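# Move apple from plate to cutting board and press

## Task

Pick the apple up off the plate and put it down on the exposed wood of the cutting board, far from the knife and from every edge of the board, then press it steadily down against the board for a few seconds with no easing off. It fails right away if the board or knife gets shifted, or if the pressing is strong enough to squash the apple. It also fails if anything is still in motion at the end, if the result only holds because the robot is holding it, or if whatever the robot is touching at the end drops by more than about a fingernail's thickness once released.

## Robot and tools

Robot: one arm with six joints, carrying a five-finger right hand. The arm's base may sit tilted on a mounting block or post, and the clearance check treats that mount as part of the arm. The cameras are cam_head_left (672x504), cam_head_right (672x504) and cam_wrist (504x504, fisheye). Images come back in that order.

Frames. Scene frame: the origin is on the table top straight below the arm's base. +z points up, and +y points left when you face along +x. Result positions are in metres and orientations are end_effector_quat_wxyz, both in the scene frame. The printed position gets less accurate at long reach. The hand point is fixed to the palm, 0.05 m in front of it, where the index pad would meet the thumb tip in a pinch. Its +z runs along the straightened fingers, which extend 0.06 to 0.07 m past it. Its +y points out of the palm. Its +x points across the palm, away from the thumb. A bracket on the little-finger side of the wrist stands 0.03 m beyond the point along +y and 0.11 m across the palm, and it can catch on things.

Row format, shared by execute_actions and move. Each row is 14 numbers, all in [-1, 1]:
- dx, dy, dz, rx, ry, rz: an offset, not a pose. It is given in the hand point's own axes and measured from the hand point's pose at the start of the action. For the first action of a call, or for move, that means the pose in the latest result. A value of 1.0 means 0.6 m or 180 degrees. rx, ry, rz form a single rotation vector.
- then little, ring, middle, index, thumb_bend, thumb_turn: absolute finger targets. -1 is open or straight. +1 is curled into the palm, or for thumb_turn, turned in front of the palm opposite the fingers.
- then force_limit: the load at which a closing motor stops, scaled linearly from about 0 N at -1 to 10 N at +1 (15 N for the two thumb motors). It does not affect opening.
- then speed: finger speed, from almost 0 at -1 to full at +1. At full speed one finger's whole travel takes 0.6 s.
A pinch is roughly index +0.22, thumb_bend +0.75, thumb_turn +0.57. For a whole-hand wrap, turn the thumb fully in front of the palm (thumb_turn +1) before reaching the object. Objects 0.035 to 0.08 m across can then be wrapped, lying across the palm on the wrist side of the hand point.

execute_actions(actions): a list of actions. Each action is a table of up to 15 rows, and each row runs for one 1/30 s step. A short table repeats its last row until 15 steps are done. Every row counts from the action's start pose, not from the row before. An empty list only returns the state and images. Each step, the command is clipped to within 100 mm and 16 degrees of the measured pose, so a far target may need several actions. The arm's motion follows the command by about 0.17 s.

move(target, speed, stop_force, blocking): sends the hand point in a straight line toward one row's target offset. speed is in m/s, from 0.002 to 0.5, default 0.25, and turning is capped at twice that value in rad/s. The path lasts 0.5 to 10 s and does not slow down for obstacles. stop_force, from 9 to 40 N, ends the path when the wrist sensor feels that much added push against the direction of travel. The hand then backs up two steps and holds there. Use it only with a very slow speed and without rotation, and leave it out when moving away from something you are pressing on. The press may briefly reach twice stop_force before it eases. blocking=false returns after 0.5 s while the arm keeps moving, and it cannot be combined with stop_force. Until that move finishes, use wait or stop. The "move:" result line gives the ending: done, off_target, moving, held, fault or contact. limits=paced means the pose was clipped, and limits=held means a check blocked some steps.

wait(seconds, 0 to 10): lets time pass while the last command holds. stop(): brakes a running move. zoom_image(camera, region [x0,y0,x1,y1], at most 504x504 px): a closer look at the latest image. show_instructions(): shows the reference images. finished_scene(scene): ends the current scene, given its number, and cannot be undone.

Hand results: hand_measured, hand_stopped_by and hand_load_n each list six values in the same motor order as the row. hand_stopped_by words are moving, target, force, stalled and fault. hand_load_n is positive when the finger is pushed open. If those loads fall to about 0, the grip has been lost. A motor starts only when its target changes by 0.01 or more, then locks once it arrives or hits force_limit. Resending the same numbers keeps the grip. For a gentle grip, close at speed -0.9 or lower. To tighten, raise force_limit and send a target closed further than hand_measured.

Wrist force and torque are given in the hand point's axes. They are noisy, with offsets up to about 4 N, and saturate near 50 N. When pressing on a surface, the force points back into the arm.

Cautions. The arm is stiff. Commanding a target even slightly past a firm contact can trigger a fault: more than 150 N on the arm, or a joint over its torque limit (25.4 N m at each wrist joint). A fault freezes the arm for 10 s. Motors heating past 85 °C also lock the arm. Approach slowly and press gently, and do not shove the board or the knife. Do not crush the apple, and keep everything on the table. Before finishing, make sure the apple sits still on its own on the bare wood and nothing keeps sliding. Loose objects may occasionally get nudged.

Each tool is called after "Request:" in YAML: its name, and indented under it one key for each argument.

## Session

Request:
execute_actions:
  actions: []

Scene clock: 0.00 s.
end_effector_position=(+0.1833, -0.0932, +0.1823) hand_measured=(-1.000, -1.000, -1.000, -1.000, -1.000, -1.000) hand_load_n=(+0.0, +0.0, +0.0, +0.0, +0.0, +0.0) hand_stopped_by=(target, target, target, target, target, target) hand_force_limit=0.00 hand_speed=-0.80 end_effector_quat_wxyz=(-0.268, -0.239, +0.913, -0.191) end_effector_velocity=(-0.001, +0.000, +0.000) end_effector_angular_velocity=(+0.000, +0.003, -0.000)
Joint positions: [-0.693 -0.849  2.225  0.282  2.029 -2.753]
Joint velocities: [ 0.    -0.     0.001  0.001  0.002  0.   ]
Joint torques (N m, as the arm reports them, + toward a larger angle): no reading
Wrist force (N, on the end effector, along its own x y z axes, offset not removed): no reading
Wrist torque (N m, same axes, about the end effector's origin, offset not removed): no reading
Hand target: +0.183, -0.093, +0.182; -0.268, -0.239, +0.913, -0.191

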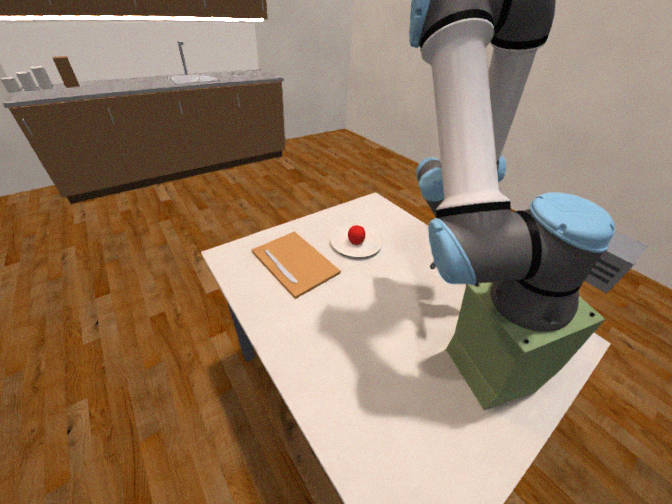

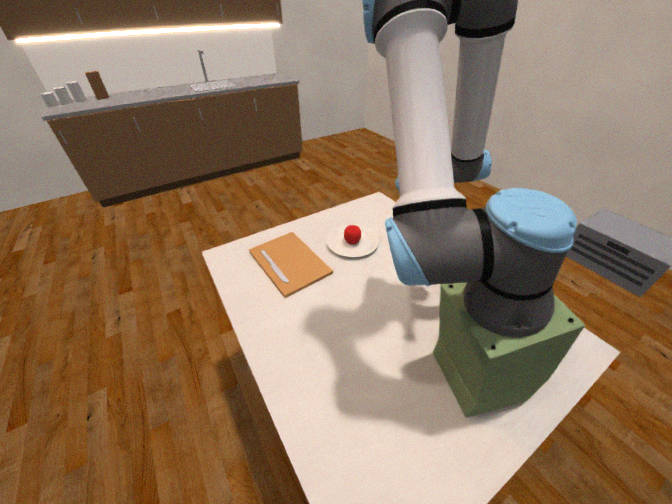

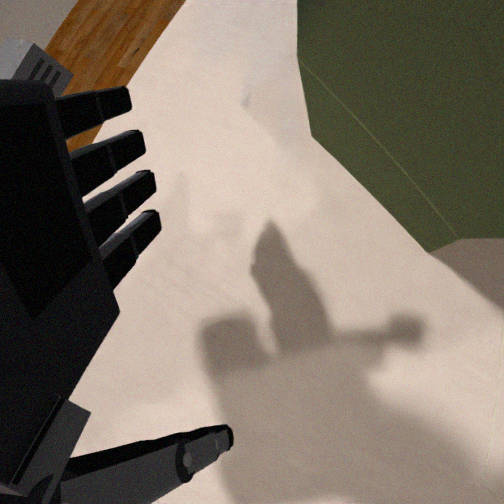

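Request:
move:
  target: [-0.569,-0.3428,-0.300,0.2534,-0.3375,-0.2213,-1,-1,-1,-1,-1,1,0,0.5]
  speed: 0.3

Scene clock: 4.73 s.
end_effector_position=(+0.6189, -0.0605, +0.1701) hand_measured=(-1.000, -1.000, -1.000, -1.000, -1.000, +1.000) hand_load_n=(+0.0, +0.0, +0.0, +0.0, +0.0, +0.0) hand_stopped_by=(target, target, target, target, target, target) hand_force_limit=0.00 hand_speed=0.50 end_effector_quat_wxyz=(-0.270, +0.654, -0.653, +0.271) end_effector_velocity=(+0.002, -0.000, -0.000) end_effector_angular_velocity=(+0.001, -0.003, +0.005)
Joint positions: [-0.526 -0.787  1.684 -0.081  1.065 -3.346]
Joint velocities: [ 0.     0.004 -0.006 -0.    -0.005 -0.002]
Joint torques (N m, as the arm reports them, + toward a larger angle): [ -2.06 -29.61 -26.68   0.98  -1.4   -1.05]
Wrist force (N, on the end effector, along its own x y z axes, offset not removed): [-0.4 -0.7 2.3]
Wrist torque (N m, same axes, about the end effector's origin, offset not removed): [-0.19 0.07 -0.22]
Hand target: +0.619, -0.060, +0.170; -0.270, +0.654, -0.653, +0.271
Off the commanded pose: 0.001 m, 0 deg.
move: done

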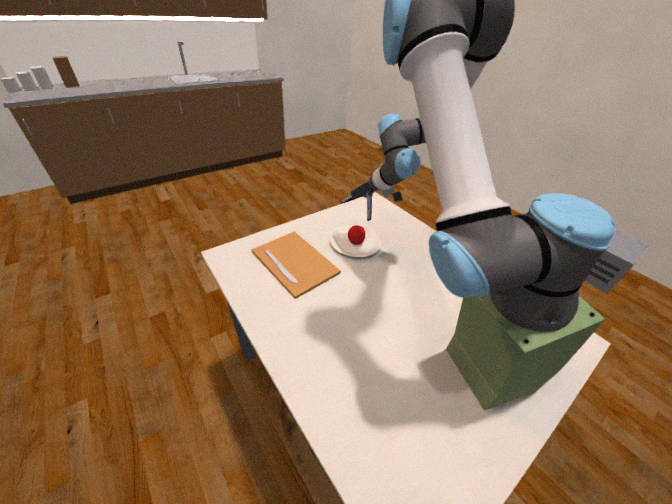

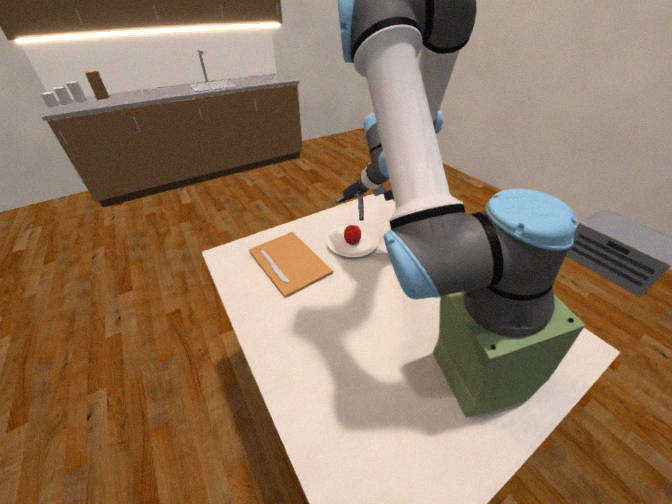

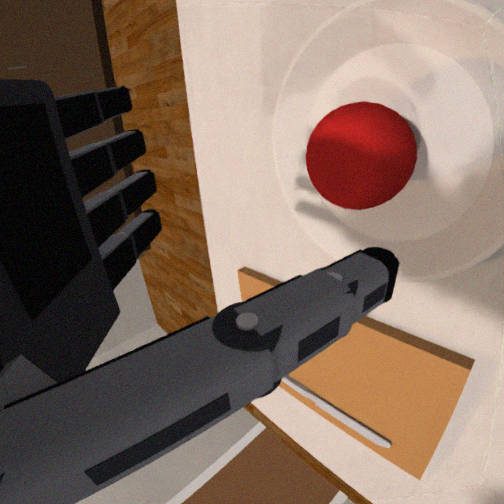

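Request:
move:
  target: [-0.004,0.0754,0.0896,0,0,0,-1,-1,-1,-1,-1,1,0,0.5]
  speed: 0.2

Scene clock: 6.70 s.
end_effector_position=(+0.6248, -0.0582, +0.1004) hand_measured=(-1.000, -1.000, -1.000, -1.000, -1.000, +1.000) hand_load_n=(+0.0, +0.0, +0.0, +0.0, +0.0, +0.0) hand_stopped_by=(target, target, target, target, target, target) hand_force_limit=0.00 hand_speed=0.50 end_effector_quat_wxyz=(-0.270, +0.654, -0.653, +0.271) end_effector_velocity=(+0.001, -0.000, -0.002) end_effector_angular_velocity=(-0.001, -0.001, +0.001)
Joint positions: [-0.484 -0.651  1.647 -0.195  1.094 -3.312]
Joint velocities: [ 0.001  0.005 -0.003 -0.003  0.001  0.   ]
Joint torques (N m, as the arm reports them, + toward a larger angle): [ -3.95 -32.03 -25.04  -0.89   1.12   1.42]
Wrist force (N, on the end effector, along its own x y z axes, offset not removed): [-2.1 -0.5 2.0]
Wrist torque (N m, same axes, about the end effector's origin, offset not removed): [-0.11 0.32 -0.31]
Hand target: +0.625, -0.058, +0.100; -0.270, +0.654, -0.653, +0.271
Off the commanded pose: 0.000 m, 0 deg.
move: done

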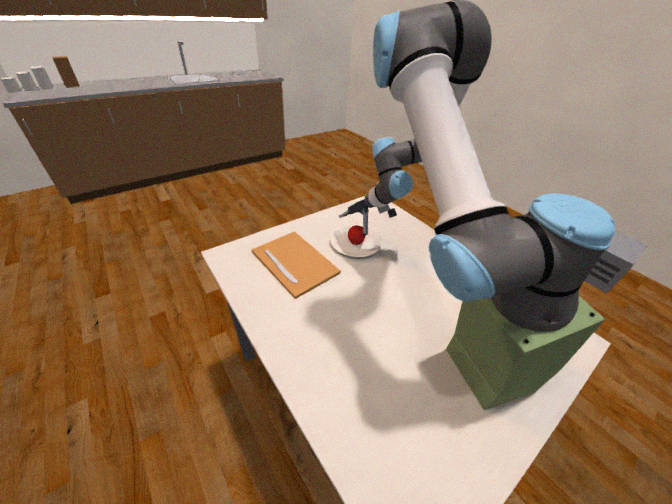

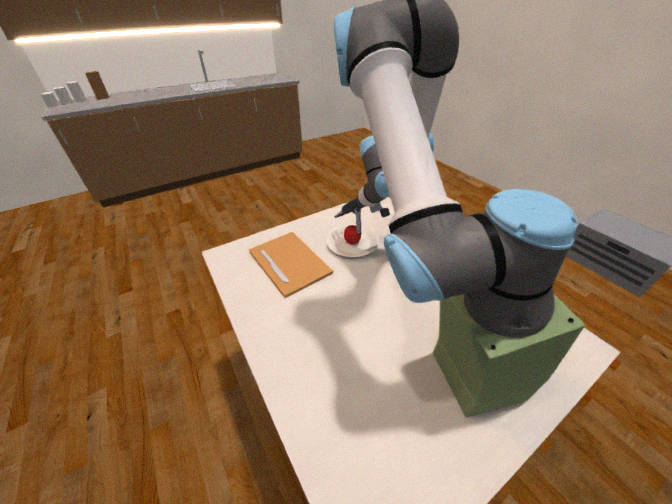

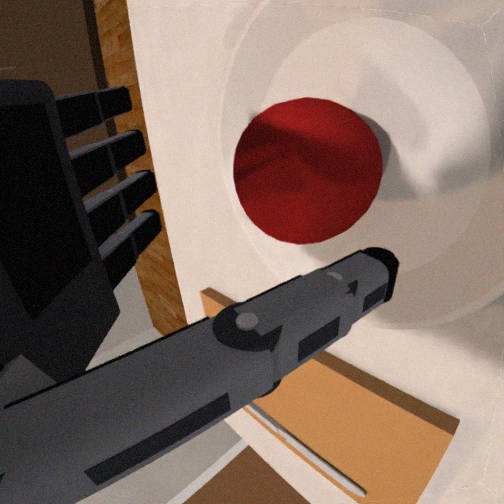

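Request:
move:
  target: [0,0.0672,0.0742,0,0,0,-1,-1,-1,-1,-1,1,0,0.5]
  speed: 0.07
  stop_force: 9

Request:
execute_actions:
  actions:
    - [[0,0,0,0,0,0,1,1,1,1,1,1,0.2,-0.5]]
    - [[0,0,0,0,0,0,1,1,1,1,1,1,0.2,-0.5]]
    - [[0,0,0,0,0,0,1,1,1,1,1,1,0.2,-0.5]]

Scene clock: 8.47 s.
end_effector_position=(+0.6276, -0.0583, +0.0407) hand_measured=(-1.000, -1.000, -1.000, -1.000, -1.000, +1.000) hand_load_n=(+0.0, +0.0, +0.0, +0.0, +0.0, +0.0) hand_stopped_by=(target, target, target, target, target, target) hand_force_limit=0.00 hand_speed=0.50 end_effector_quat_wxyz=(-0.270, +0.654, -0.653, +0.271) end_effector_velocity=(+0.000, +0.000, -0.003) end_effector_angular_velocity=(+0.001, +0.000, -0.000)
Joint positions: [-0.454 -0.53   1.597 -0.278  1.114 -3.288]
Joint velocities: [ 0.001  0.006 -0.003 -0.003  0.001  0.002]
Joint torques (N m, as the arm reports them, + toward a larger angle): [ -1.41 -33.42 -25.04  -1.09   1.42   1.5 ]
Wrist force (N, on the end effector, along its own x y z axes, offset not removed): [-2.1 -0.5 1.9]
Wrist torque (N m, same axes, about the end effector's origin, offset not removed): [-0.11 0.38 -0.27]
Hand target: +0.628, -0.058, +0.040; -0.270, +0.654, -0.653, +0.271
Off the commanded pose: 0.000 m, 0 deg.
move: done

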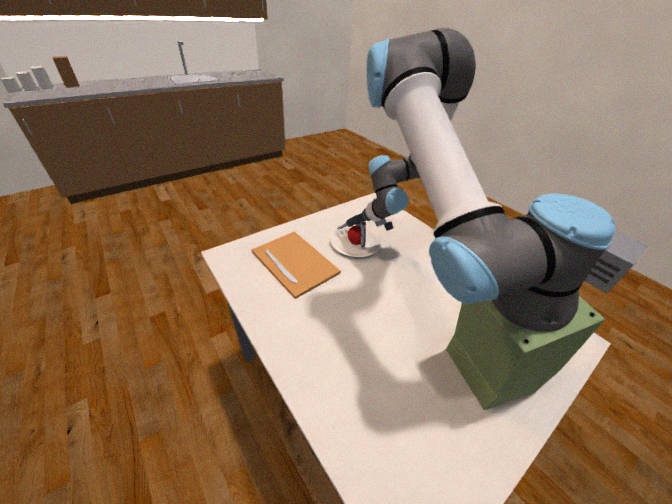

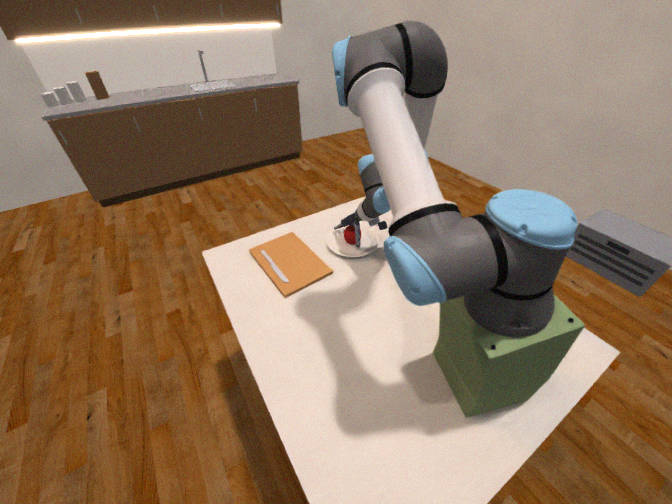

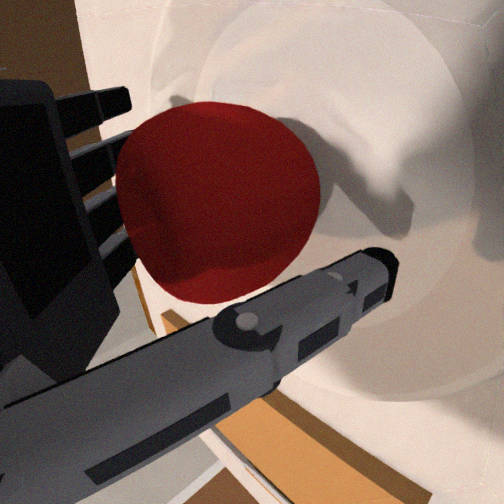

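Scene clock: 9.97 s.
end_effector_position=(+0.6276, -0.0583, +0.0407) hand_measured=(+0.134, -0.202, -0.256, -0.118, -0.548, +1.000) hand_load_n=(+6.0, +5.5, +0.5, +9.5, +16.5, +6.0) hand_stopped_by=(force, force, force, force, force, target) hand_force_limit=0.20 hand_speed=-0.50 end_effector_quat_wxyz=(-0.270, +0.654, -0.653, +0.271) end_effector_velocity=(-0.000, +0.001, -0.000) end_effector_angular_velocity=(-0.000, +0.001, +0.001)
Joint positions: [-0.454 -0.53   1.597 -0.278  1.114 -3.288]
Joint velocities: [ 0.001  0.001 -0.     0.     0.    -0.   ]
Joint torques (N m, as the arm reports them, + toward a larger angle): [-11.82 -46.67  -7.22   0.97   0.78  -0.05]
Wrist force (N, on the end effector, along its own x y z axes, offset not removed): [-1.3 -0.2 2.1]
Wrist torque (N m, same axes, about the end effector's origin, offset not removed): [-0.13 0.22 -0.18]
Hand target: +0.628, -0.058, +0.041; -0.270, +0.654, -0.653, +0.271
Off the commanded pose: 0.000 m, 0 deg.

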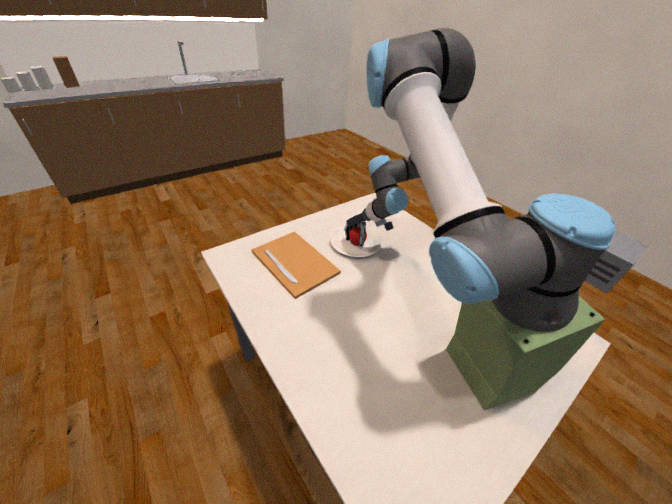

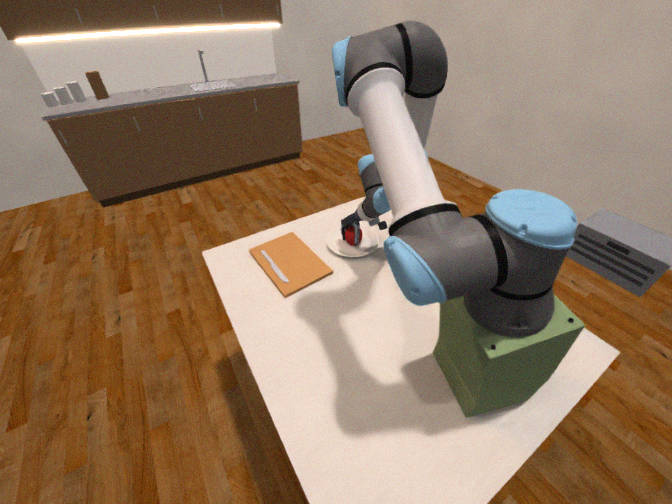

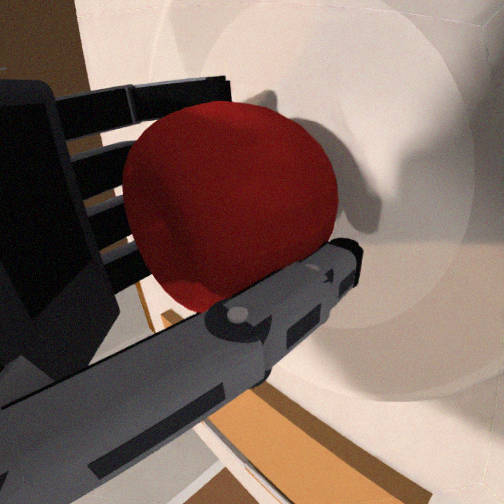

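Request:
move:
  target: [0,-0.075,-0.075,0,0,0,1,1,1,1,1,1,0.2,-0.5]
  speed: 0.12

Request:
move:
  target: [-0.397,0.002,0.0075,0,0,0,1,1,1,1,1,1,0.2,-0.5]
  speed: 0.2

Request:
zoom_image:
  camera: "cam_head_left"
  region: [230, 180, 400, 320]

Scene clock: 12.37 s.
end_effector_position=(+0.6278, -0.0582, +0.1040) hand_measured=(+0.134, -0.202, -0.256, -0.118, -0.548, +1.000) hand_load_n=(+6.0, +5.5, +0.5, +9.5, +16.5, +6.0) hand_stopped_by=(force, force, force, force, force, target) hand_force_limit=0.20 hand_speed=-0.50 end_effector_quat_wxyz=(-0.270, +0.654, -0.653, +0.271) end_effector_velocity=(-0.001, -0.000, +0.001) end_effector_angular_velocity=(+0.001, +0.001, -0.003)
Joint positions: [-0.483 -0.655  1.639 -0.184  1.094 -3.311]
Joint velocities: [-0.002 -0.003  0.003  0.002  0.     0.   ]
Joint torques (N m, as the arm reports them, + toward a larger angle): [-21.53 -48.58   1.9    2.35  -1.58  -1.3 ]
Wrist force (N, on the end effector, along its own x y z axes, offset not removed): [-1.1 0.5 2.5]
Wrist torque (N m, same axes, about the end effector's origin, offset not removed): [-0.03 0.20 -0.19]
Hand target: +0.628, -0.058, +0.104; -0.270, +0.654, -0.653, +0.271
Off the commanded pose: 0.000 m, 0 deg.
move: done

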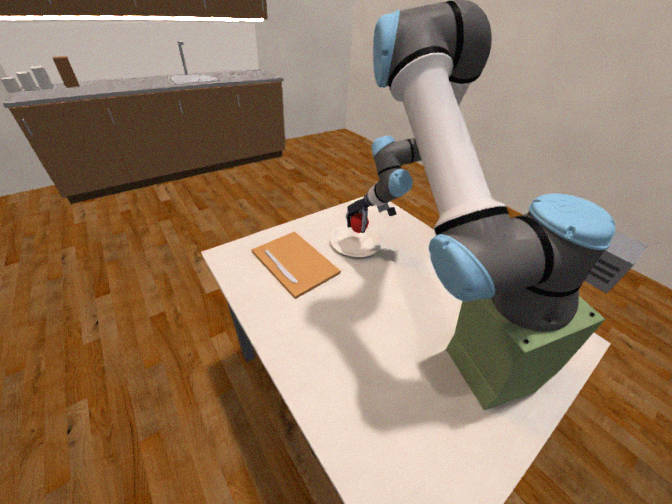

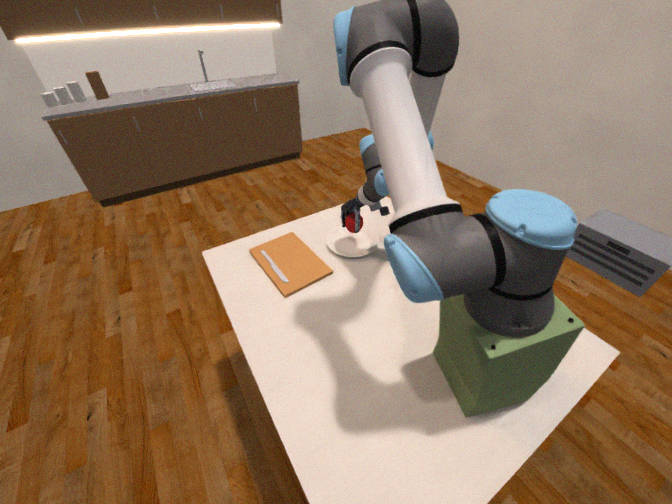

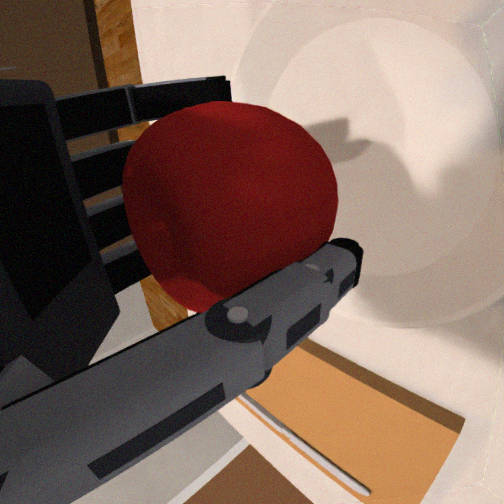

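Scene clock: 14.20 s.
end_effector_position=(+0.6304, +0.1796, +0.0996) hand_measured=(+0.134, -0.202, -0.256, -0.118, -0.548, +1.000) hand_load_n=(+6.0, +5.5, +0.5, +9.5, +16.5, +6.0) hand_stopped_by=(force, force, force, force, force, target) hand_force_limit=0.20 hand_speed=-0.50 end_effector_quat_wxyz=(-0.270, +0.654, -0.653, +0.271) end_effector_velocity=(-0.000, +0.002, -0.001) end_effector_angular_velocity=(-0.003, +0.002, -0.001)
Joint positions: [-0.012 -0.747  1.633 -0.188  1.442 -2.977]
Joint velocities: [ 0.005  0.002 -0.004  0.004  0.006  0.002]
Joint torques (N m, as the arm reports them, + toward a larger angle): [  1.57 -35.1  -24.71   2.2    1.39   1.34]
Wrist force (N, on the end effector, along its own x y z axes, offset not removed): [-0.8 1.4 2.5]
Wrist torque (N m, same axes, about the end effector's origin, offset not removed): [0.06 0.04 -0.15]
Hand target: +0.630, +0.180, +0.100; -0.270, +0.654, -0.653, +0.271
Off the commanded pose: 0.000 m, 0 deg.
move: done

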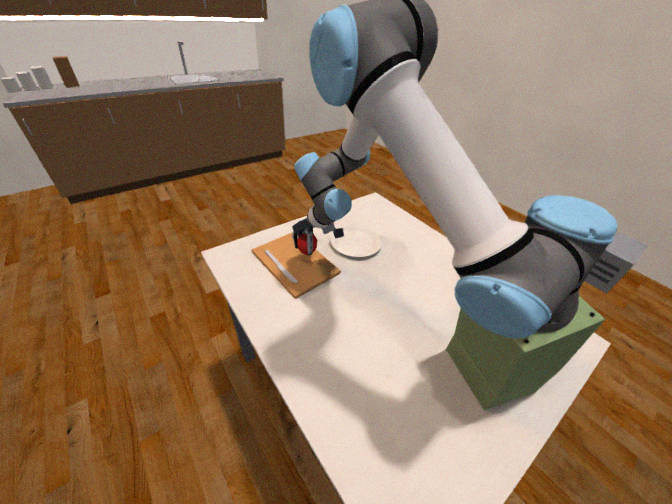

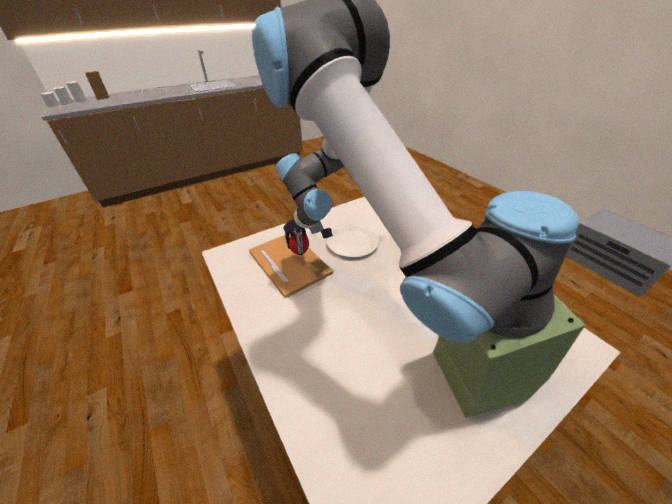

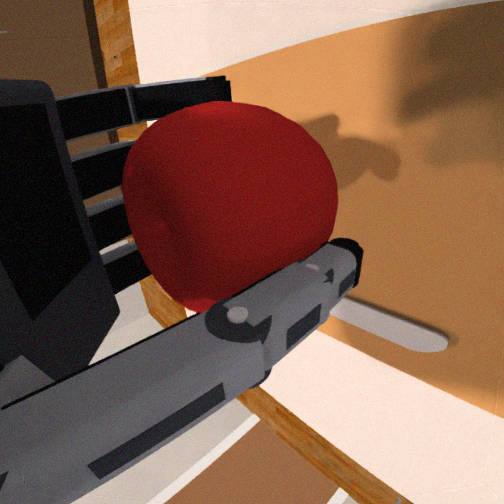

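Region (230, 180, 400, 320) of cam_head_left's 672x504 image, scaled by 2.965, with more detail than that image has; it fills the top 415 rows of this view, and the rest is white.

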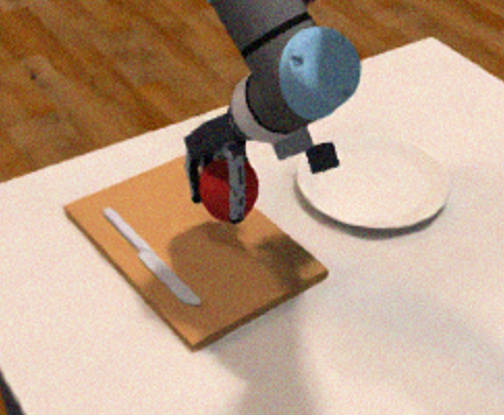

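Request:
move:
  target: [-0.0133,0.05,0.05,0,0,0,1,1,1,1,1,1,0.2,-0.5]
  speed: 0.08
  stop_force: 9

Request:
move:
  target: [0,0.03,0.03,0,0,0,1,1,1,1,1,1,0.2,-0.5]
  speed: 0.006
  stop_force: 10

Request:
wait:
  seconds: 0.7

Request:
zoom_image:
  camera: "cam_head_left"
  region: [250, 210, 350, 300]

Scene clock: 15.93 s.
end_effector_position=(+0.6304, +0.1875, +0.0575) hand_measured=(+0.134, -0.202, -0.256, -0.118, -0.548, +1.000) hand_load_n=(+6.0, +5.5, +0.5, +9.5, +16.5, +6.0) hand_stopped_by=(force, force, force, force, force, target) hand_force_limit=0.20 hand_speed=-0.50 end_effector_quat_wxyz=(-0.270, +0.654, -0.653, +0.271) end_effector_velocity=(+0.002, +0.000, -0.001) end_effector_angular_velocity=(-0.001, -0.004, -0.000)
Joint positions: [ 0.02  -0.662  1.599 -0.241  1.467 -2.956]
Joint velocities: [ 0.002  0.005 -0.005 -0.003  0.003  0.001]
Joint torques (N m, as the arm reports them, + toward a larger angle): [ -0.03 -35.33 -26.05  -1.12   1.5    1.48]
Wrist force (N, on the end effector, along its own x y z axes, offset not removed): [-0.8 1.6 4.1]
Wrist torque (N m, same axes, about the end effector's origin, offset not removed): [-0.03 0.21 -0.12]
Hand target: +0.630, +0.188, +0.057; -0.270, +0.654, -0.653, +0.271
Off the commanded pose: 0.000 m, 0 deg.
move: done

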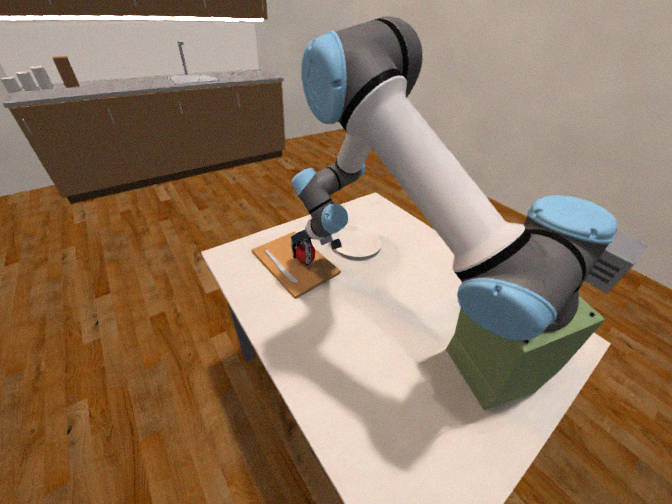

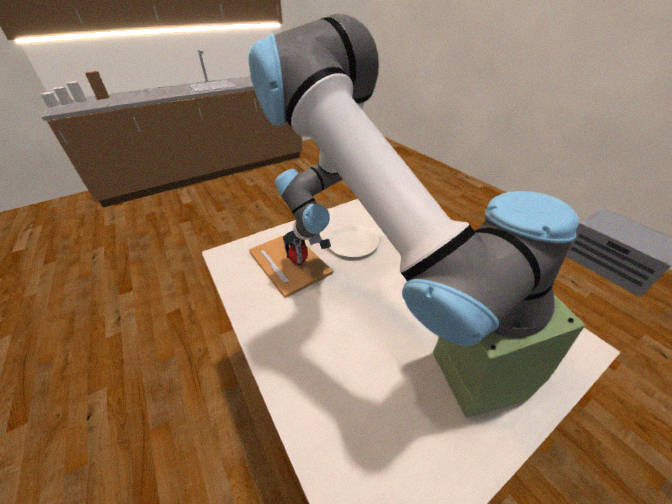

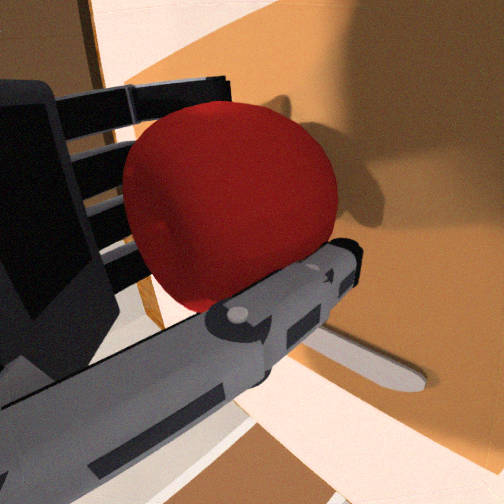

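Scene clock: 18.00 s.
end_effector_position=(+0.6305, +0.1875, +0.0475) hand_measured=(+0.134, -0.202, -0.256, -0.118, -0.548, +1.000) hand_load_n=(+5.0, +4.5, +0.0, +8.0, +17.0, +5.0) hand_stopped_by=(force, force, force, force, force, target) hand_force_limit=0.20 hand_speed=-0.50 end_effector_quat_wxyz=(-0.270, +0.654, -0.653, +0.271) end_effector_velocity=(+0.001, +0.001, +0.003) end_effector_angular_velocity=(-0.000, +0.000, +0.001)
Joint positions: [ 0.024 -0.642  1.59  -0.253  1.47  -2.953]
Joint velocities: [ 0.001 -0.005 -0.     0.005  0.    -0.   ]
Joint torques (N m, as the arm reports them, + toward a larger angle): [-14.83 -42.25   3.95   1.58   0.27  -0.41]
Wrist force (N, on the end effector, along its own x y z axes, offset not removed): [-0.5 -7.4 -12.1]
Wrist torque (N m, same axes, about the end effector's origin, offset not removed): [-0.18 0.45 -0.39]
Hand target: +0.630, +0.187, +0.048; -0.270, +0.654, -0.653, +0.271
Off the commanded pose: 0.015 m, 0 deg.
move: contact

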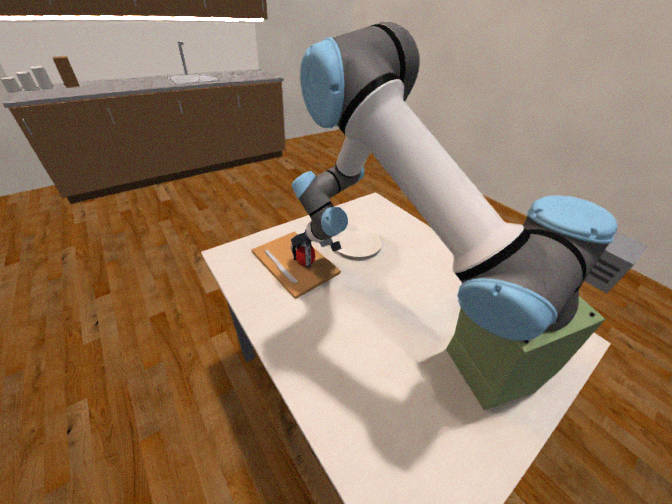

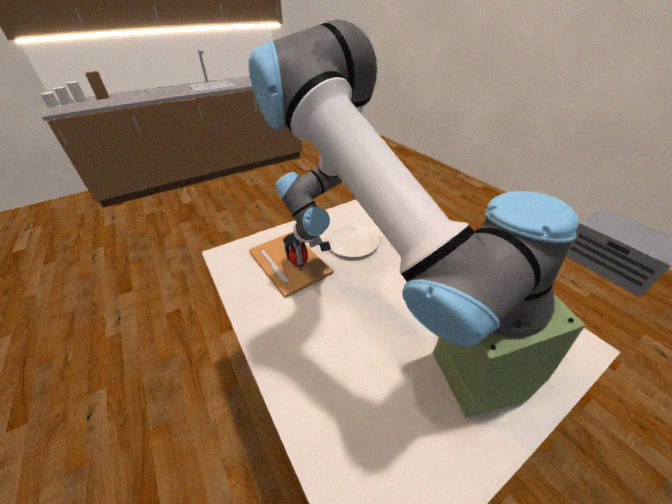

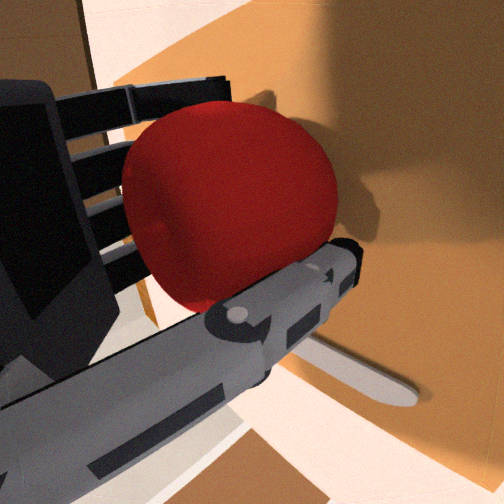

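Scene clock: 18.70 s.
end_effector_position=(+0.6304, +0.1875, +0.0477) hand_measured=(+0.134, -0.202, -0.256, -0.118, -0.548, +1.000) hand_load_n=(+5.5, +5.0, +0.5, +9.0, +16.5, +5.5) hand_stopped_by=(force, force, force, force, force, target) hand_force_limit=0.20 hand_speed=-0.50 end_effector_quat_wxyz=(-0.270, +0.654, -0.653, +0.271) end_effector_velocity=(+0.001, +0.000, +0.001) end_effector_angular_velocity=(+0.002, -0.002, +0.000)
Joint positions: [ 0.024 -0.643  1.591 -0.253  1.47  -2.953]
Joint velocities: [-0.    -0.001 -0.001 -0.    -0.002  0.001]
Joint torques (N m, as the arm reports them, + toward a larger angle): [-16.14 -46.18   3.89   2.26  -1.34  -1.24]
Wrist force (N, on the end effector, along its own x y z axes, offset not removed): [-0.6 -4.4 -2.3]
Wrist torque (N m, same axes, about the end effector's origin, offset not removed): [-0.29 0.26 -0.27]
Hand target: +0.630, +0.187, +0.048; -0.270, +0.654, -0.653, +0.271
Off the commanded pose: 0.016 m, 0 deg.
wait: 0.70 s; at rest by 0.17 s

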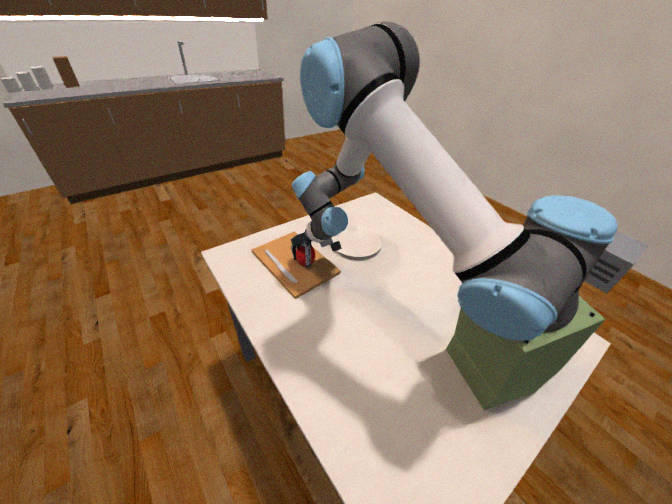

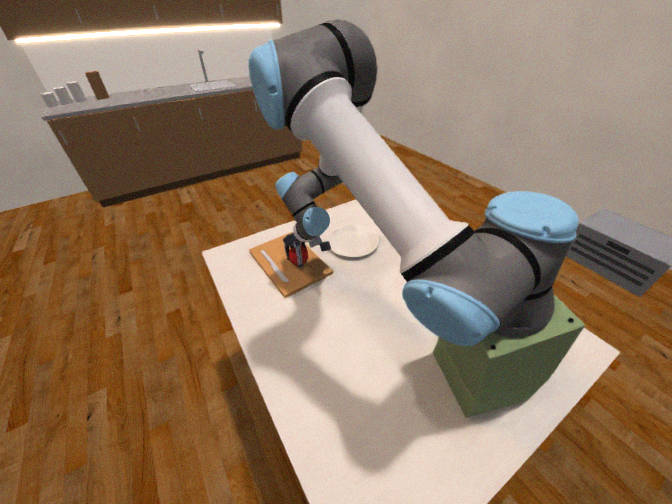

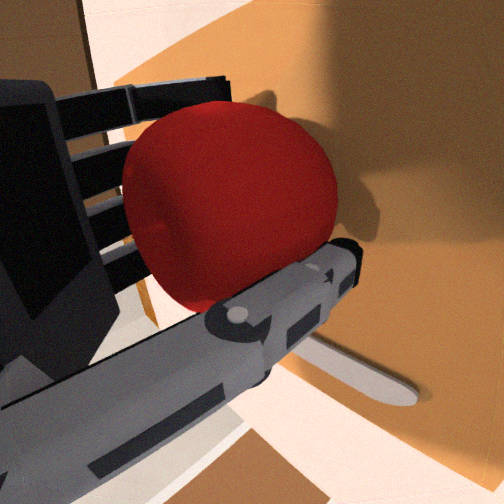

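Region (250, 210, 350, 300) of cam_head_left's 672x504 image, scaled by 5.040, with more detail than that image has; it fills the top 454 rows of this view, and the rest is white.

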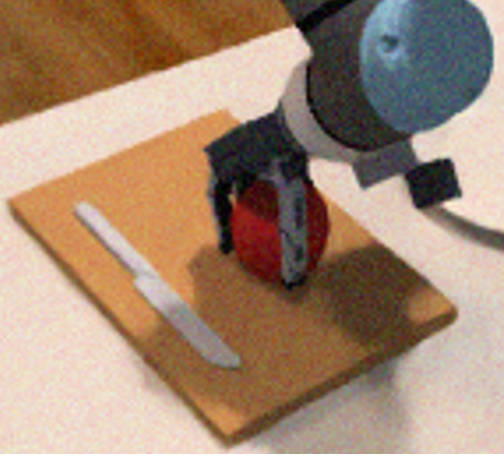

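Request:
execute_actions:
  actions:
    - [[0,0.0004,0.0004,0,0,0,1,1,1,1,1,1,0.2,-0.5]]

Request:
wait:
  seconds: 1

Scene clock: 19.57 s.
end_effector_position=(+0.6303, +0.1874, +0.0474) hand_measured=(+0.134, -0.202, -0.256, -0.118, -0.548, +1.000) hand_load_n=(+5.5, +5.0, +0.5, +8.5, +16.5, +5.0) hand_stopped_by=(force, force, force, force, force, target) hand_force_limit=0.20 hand_speed=-0.50 end_effector_quat_wxyz=(-0.270, +0.654, -0.653, +0.271) end_effector_velocity=(-0.000, +0.001, -0.001) end_effector_angular_velocity=(+0.001, +0.002, +0.001)
Joint positions: [ 0.024 -0.642  1.59  -0.253  1.47  -2.953]
Joint velocities: [ 0.001  0.001 -0.001  0.001 -0.001  0.001]
Joint torques (N m, as the arm reports them, + toward a larger angle): [  1.99 -27.26 -19.58  -0.7    0.82   1.26]
Wrist force (N, on the end effector, along its own x y z axes, offset not removed): [-0.7 -8.8 -9.7]
Wrist torque (N m, same axes, about the end effector's origin, offset not removed): [-0.18 0.43 -0.39]
Hand target: +0.630, +0.187, +0.047; -0.270, +0.654, -0.653, +0.271
Off the commanded pose: 0.000 m, 0 deg.

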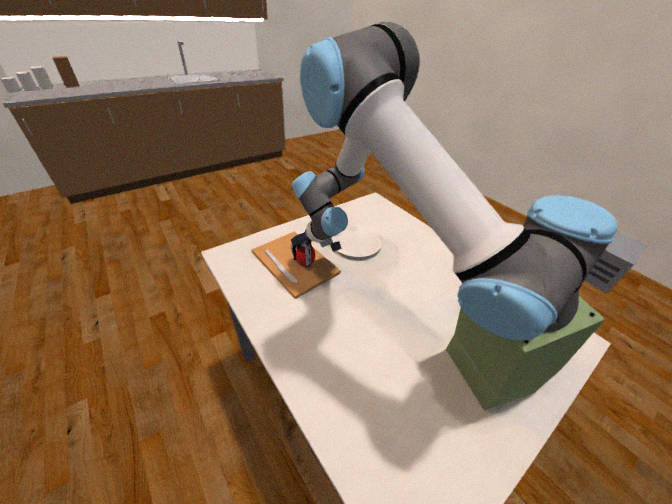

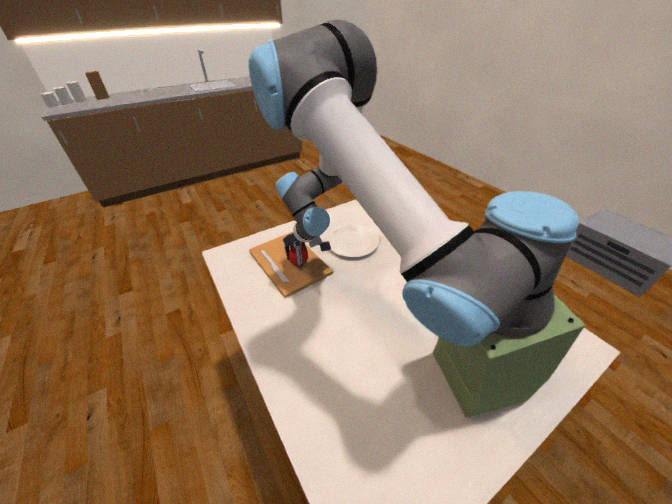

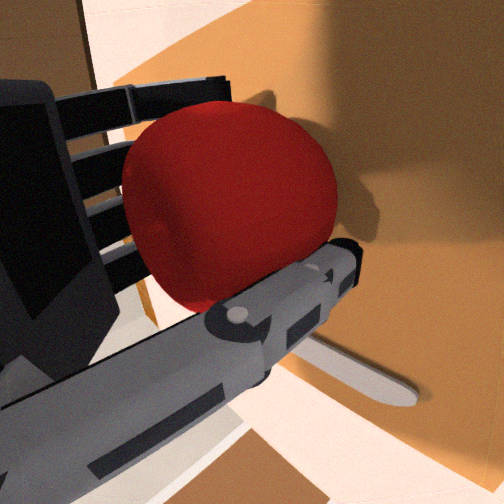

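Scene clock: 20.57 s.
end_effector_position=(+0.6304, +0.1875, +0.0474) hand_measured=(+0.134, -0.202, -0.256, -0.118, -0.548, +1.000) hand_load_n=(+5.0, +5.0, +0.0, +8.5, +16.5, +5.0) hand_stopped_by=(force, force, force, force, force, target) hand_force_limit=0.20 hand_speed=-0.50 end_effector_quat_wxyz=(-0.270, +0.654, -0.653, +0.271) end_effector_velocity=(-0.001, -0.001, -0.000) end_effector_angular_velocity=(-0.001, +0.001, -0.001)
Joint positions: [ 0.024 -0.642  1.59  -0.253  1.47  -2.953]
Joint velocities: [-0.    -0.     0.001  0.001  0.001 -0.   ]
Joint torques (N m, as the arm reports them, + toward a larger angle): [  1.35 -26.73 -20.72  -0.78   1.45   1.3 ]
Wrist force (N, on the end effector, along its own x y z axes, offset not removed): [-1.7 -10.4 -10.7]
Wrist torque (N m, same axes, about the end effector's origin, offset not removed): [-0.39 0.58 -0.41]
Hand target: +0.630, +0.187, +0.047; -0.270, +0.654, -0.653, +0.271
Off the commanded pose: 0.000 m, 0 deg.
wait: 1.00 s; at rest by 0.17 s

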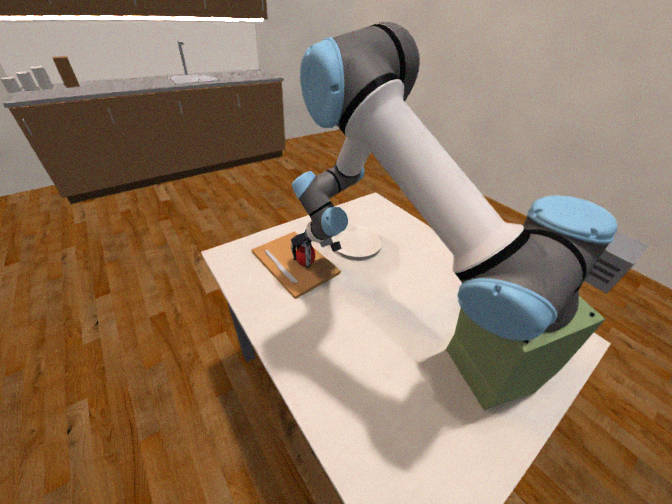

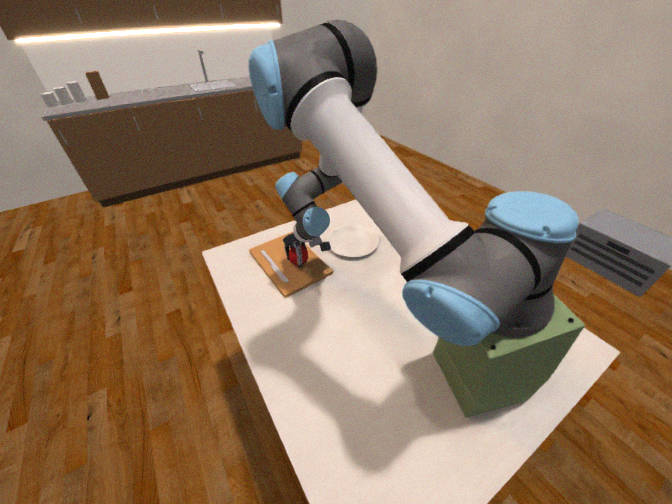

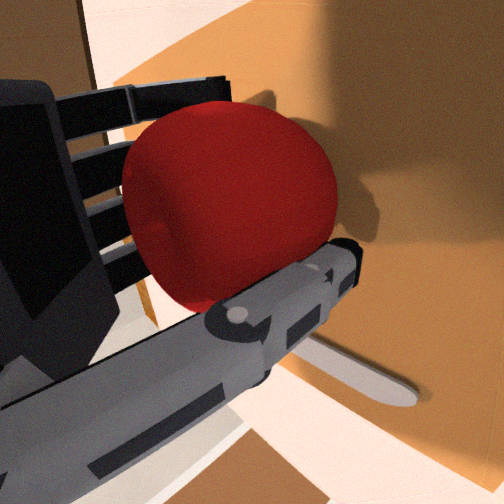

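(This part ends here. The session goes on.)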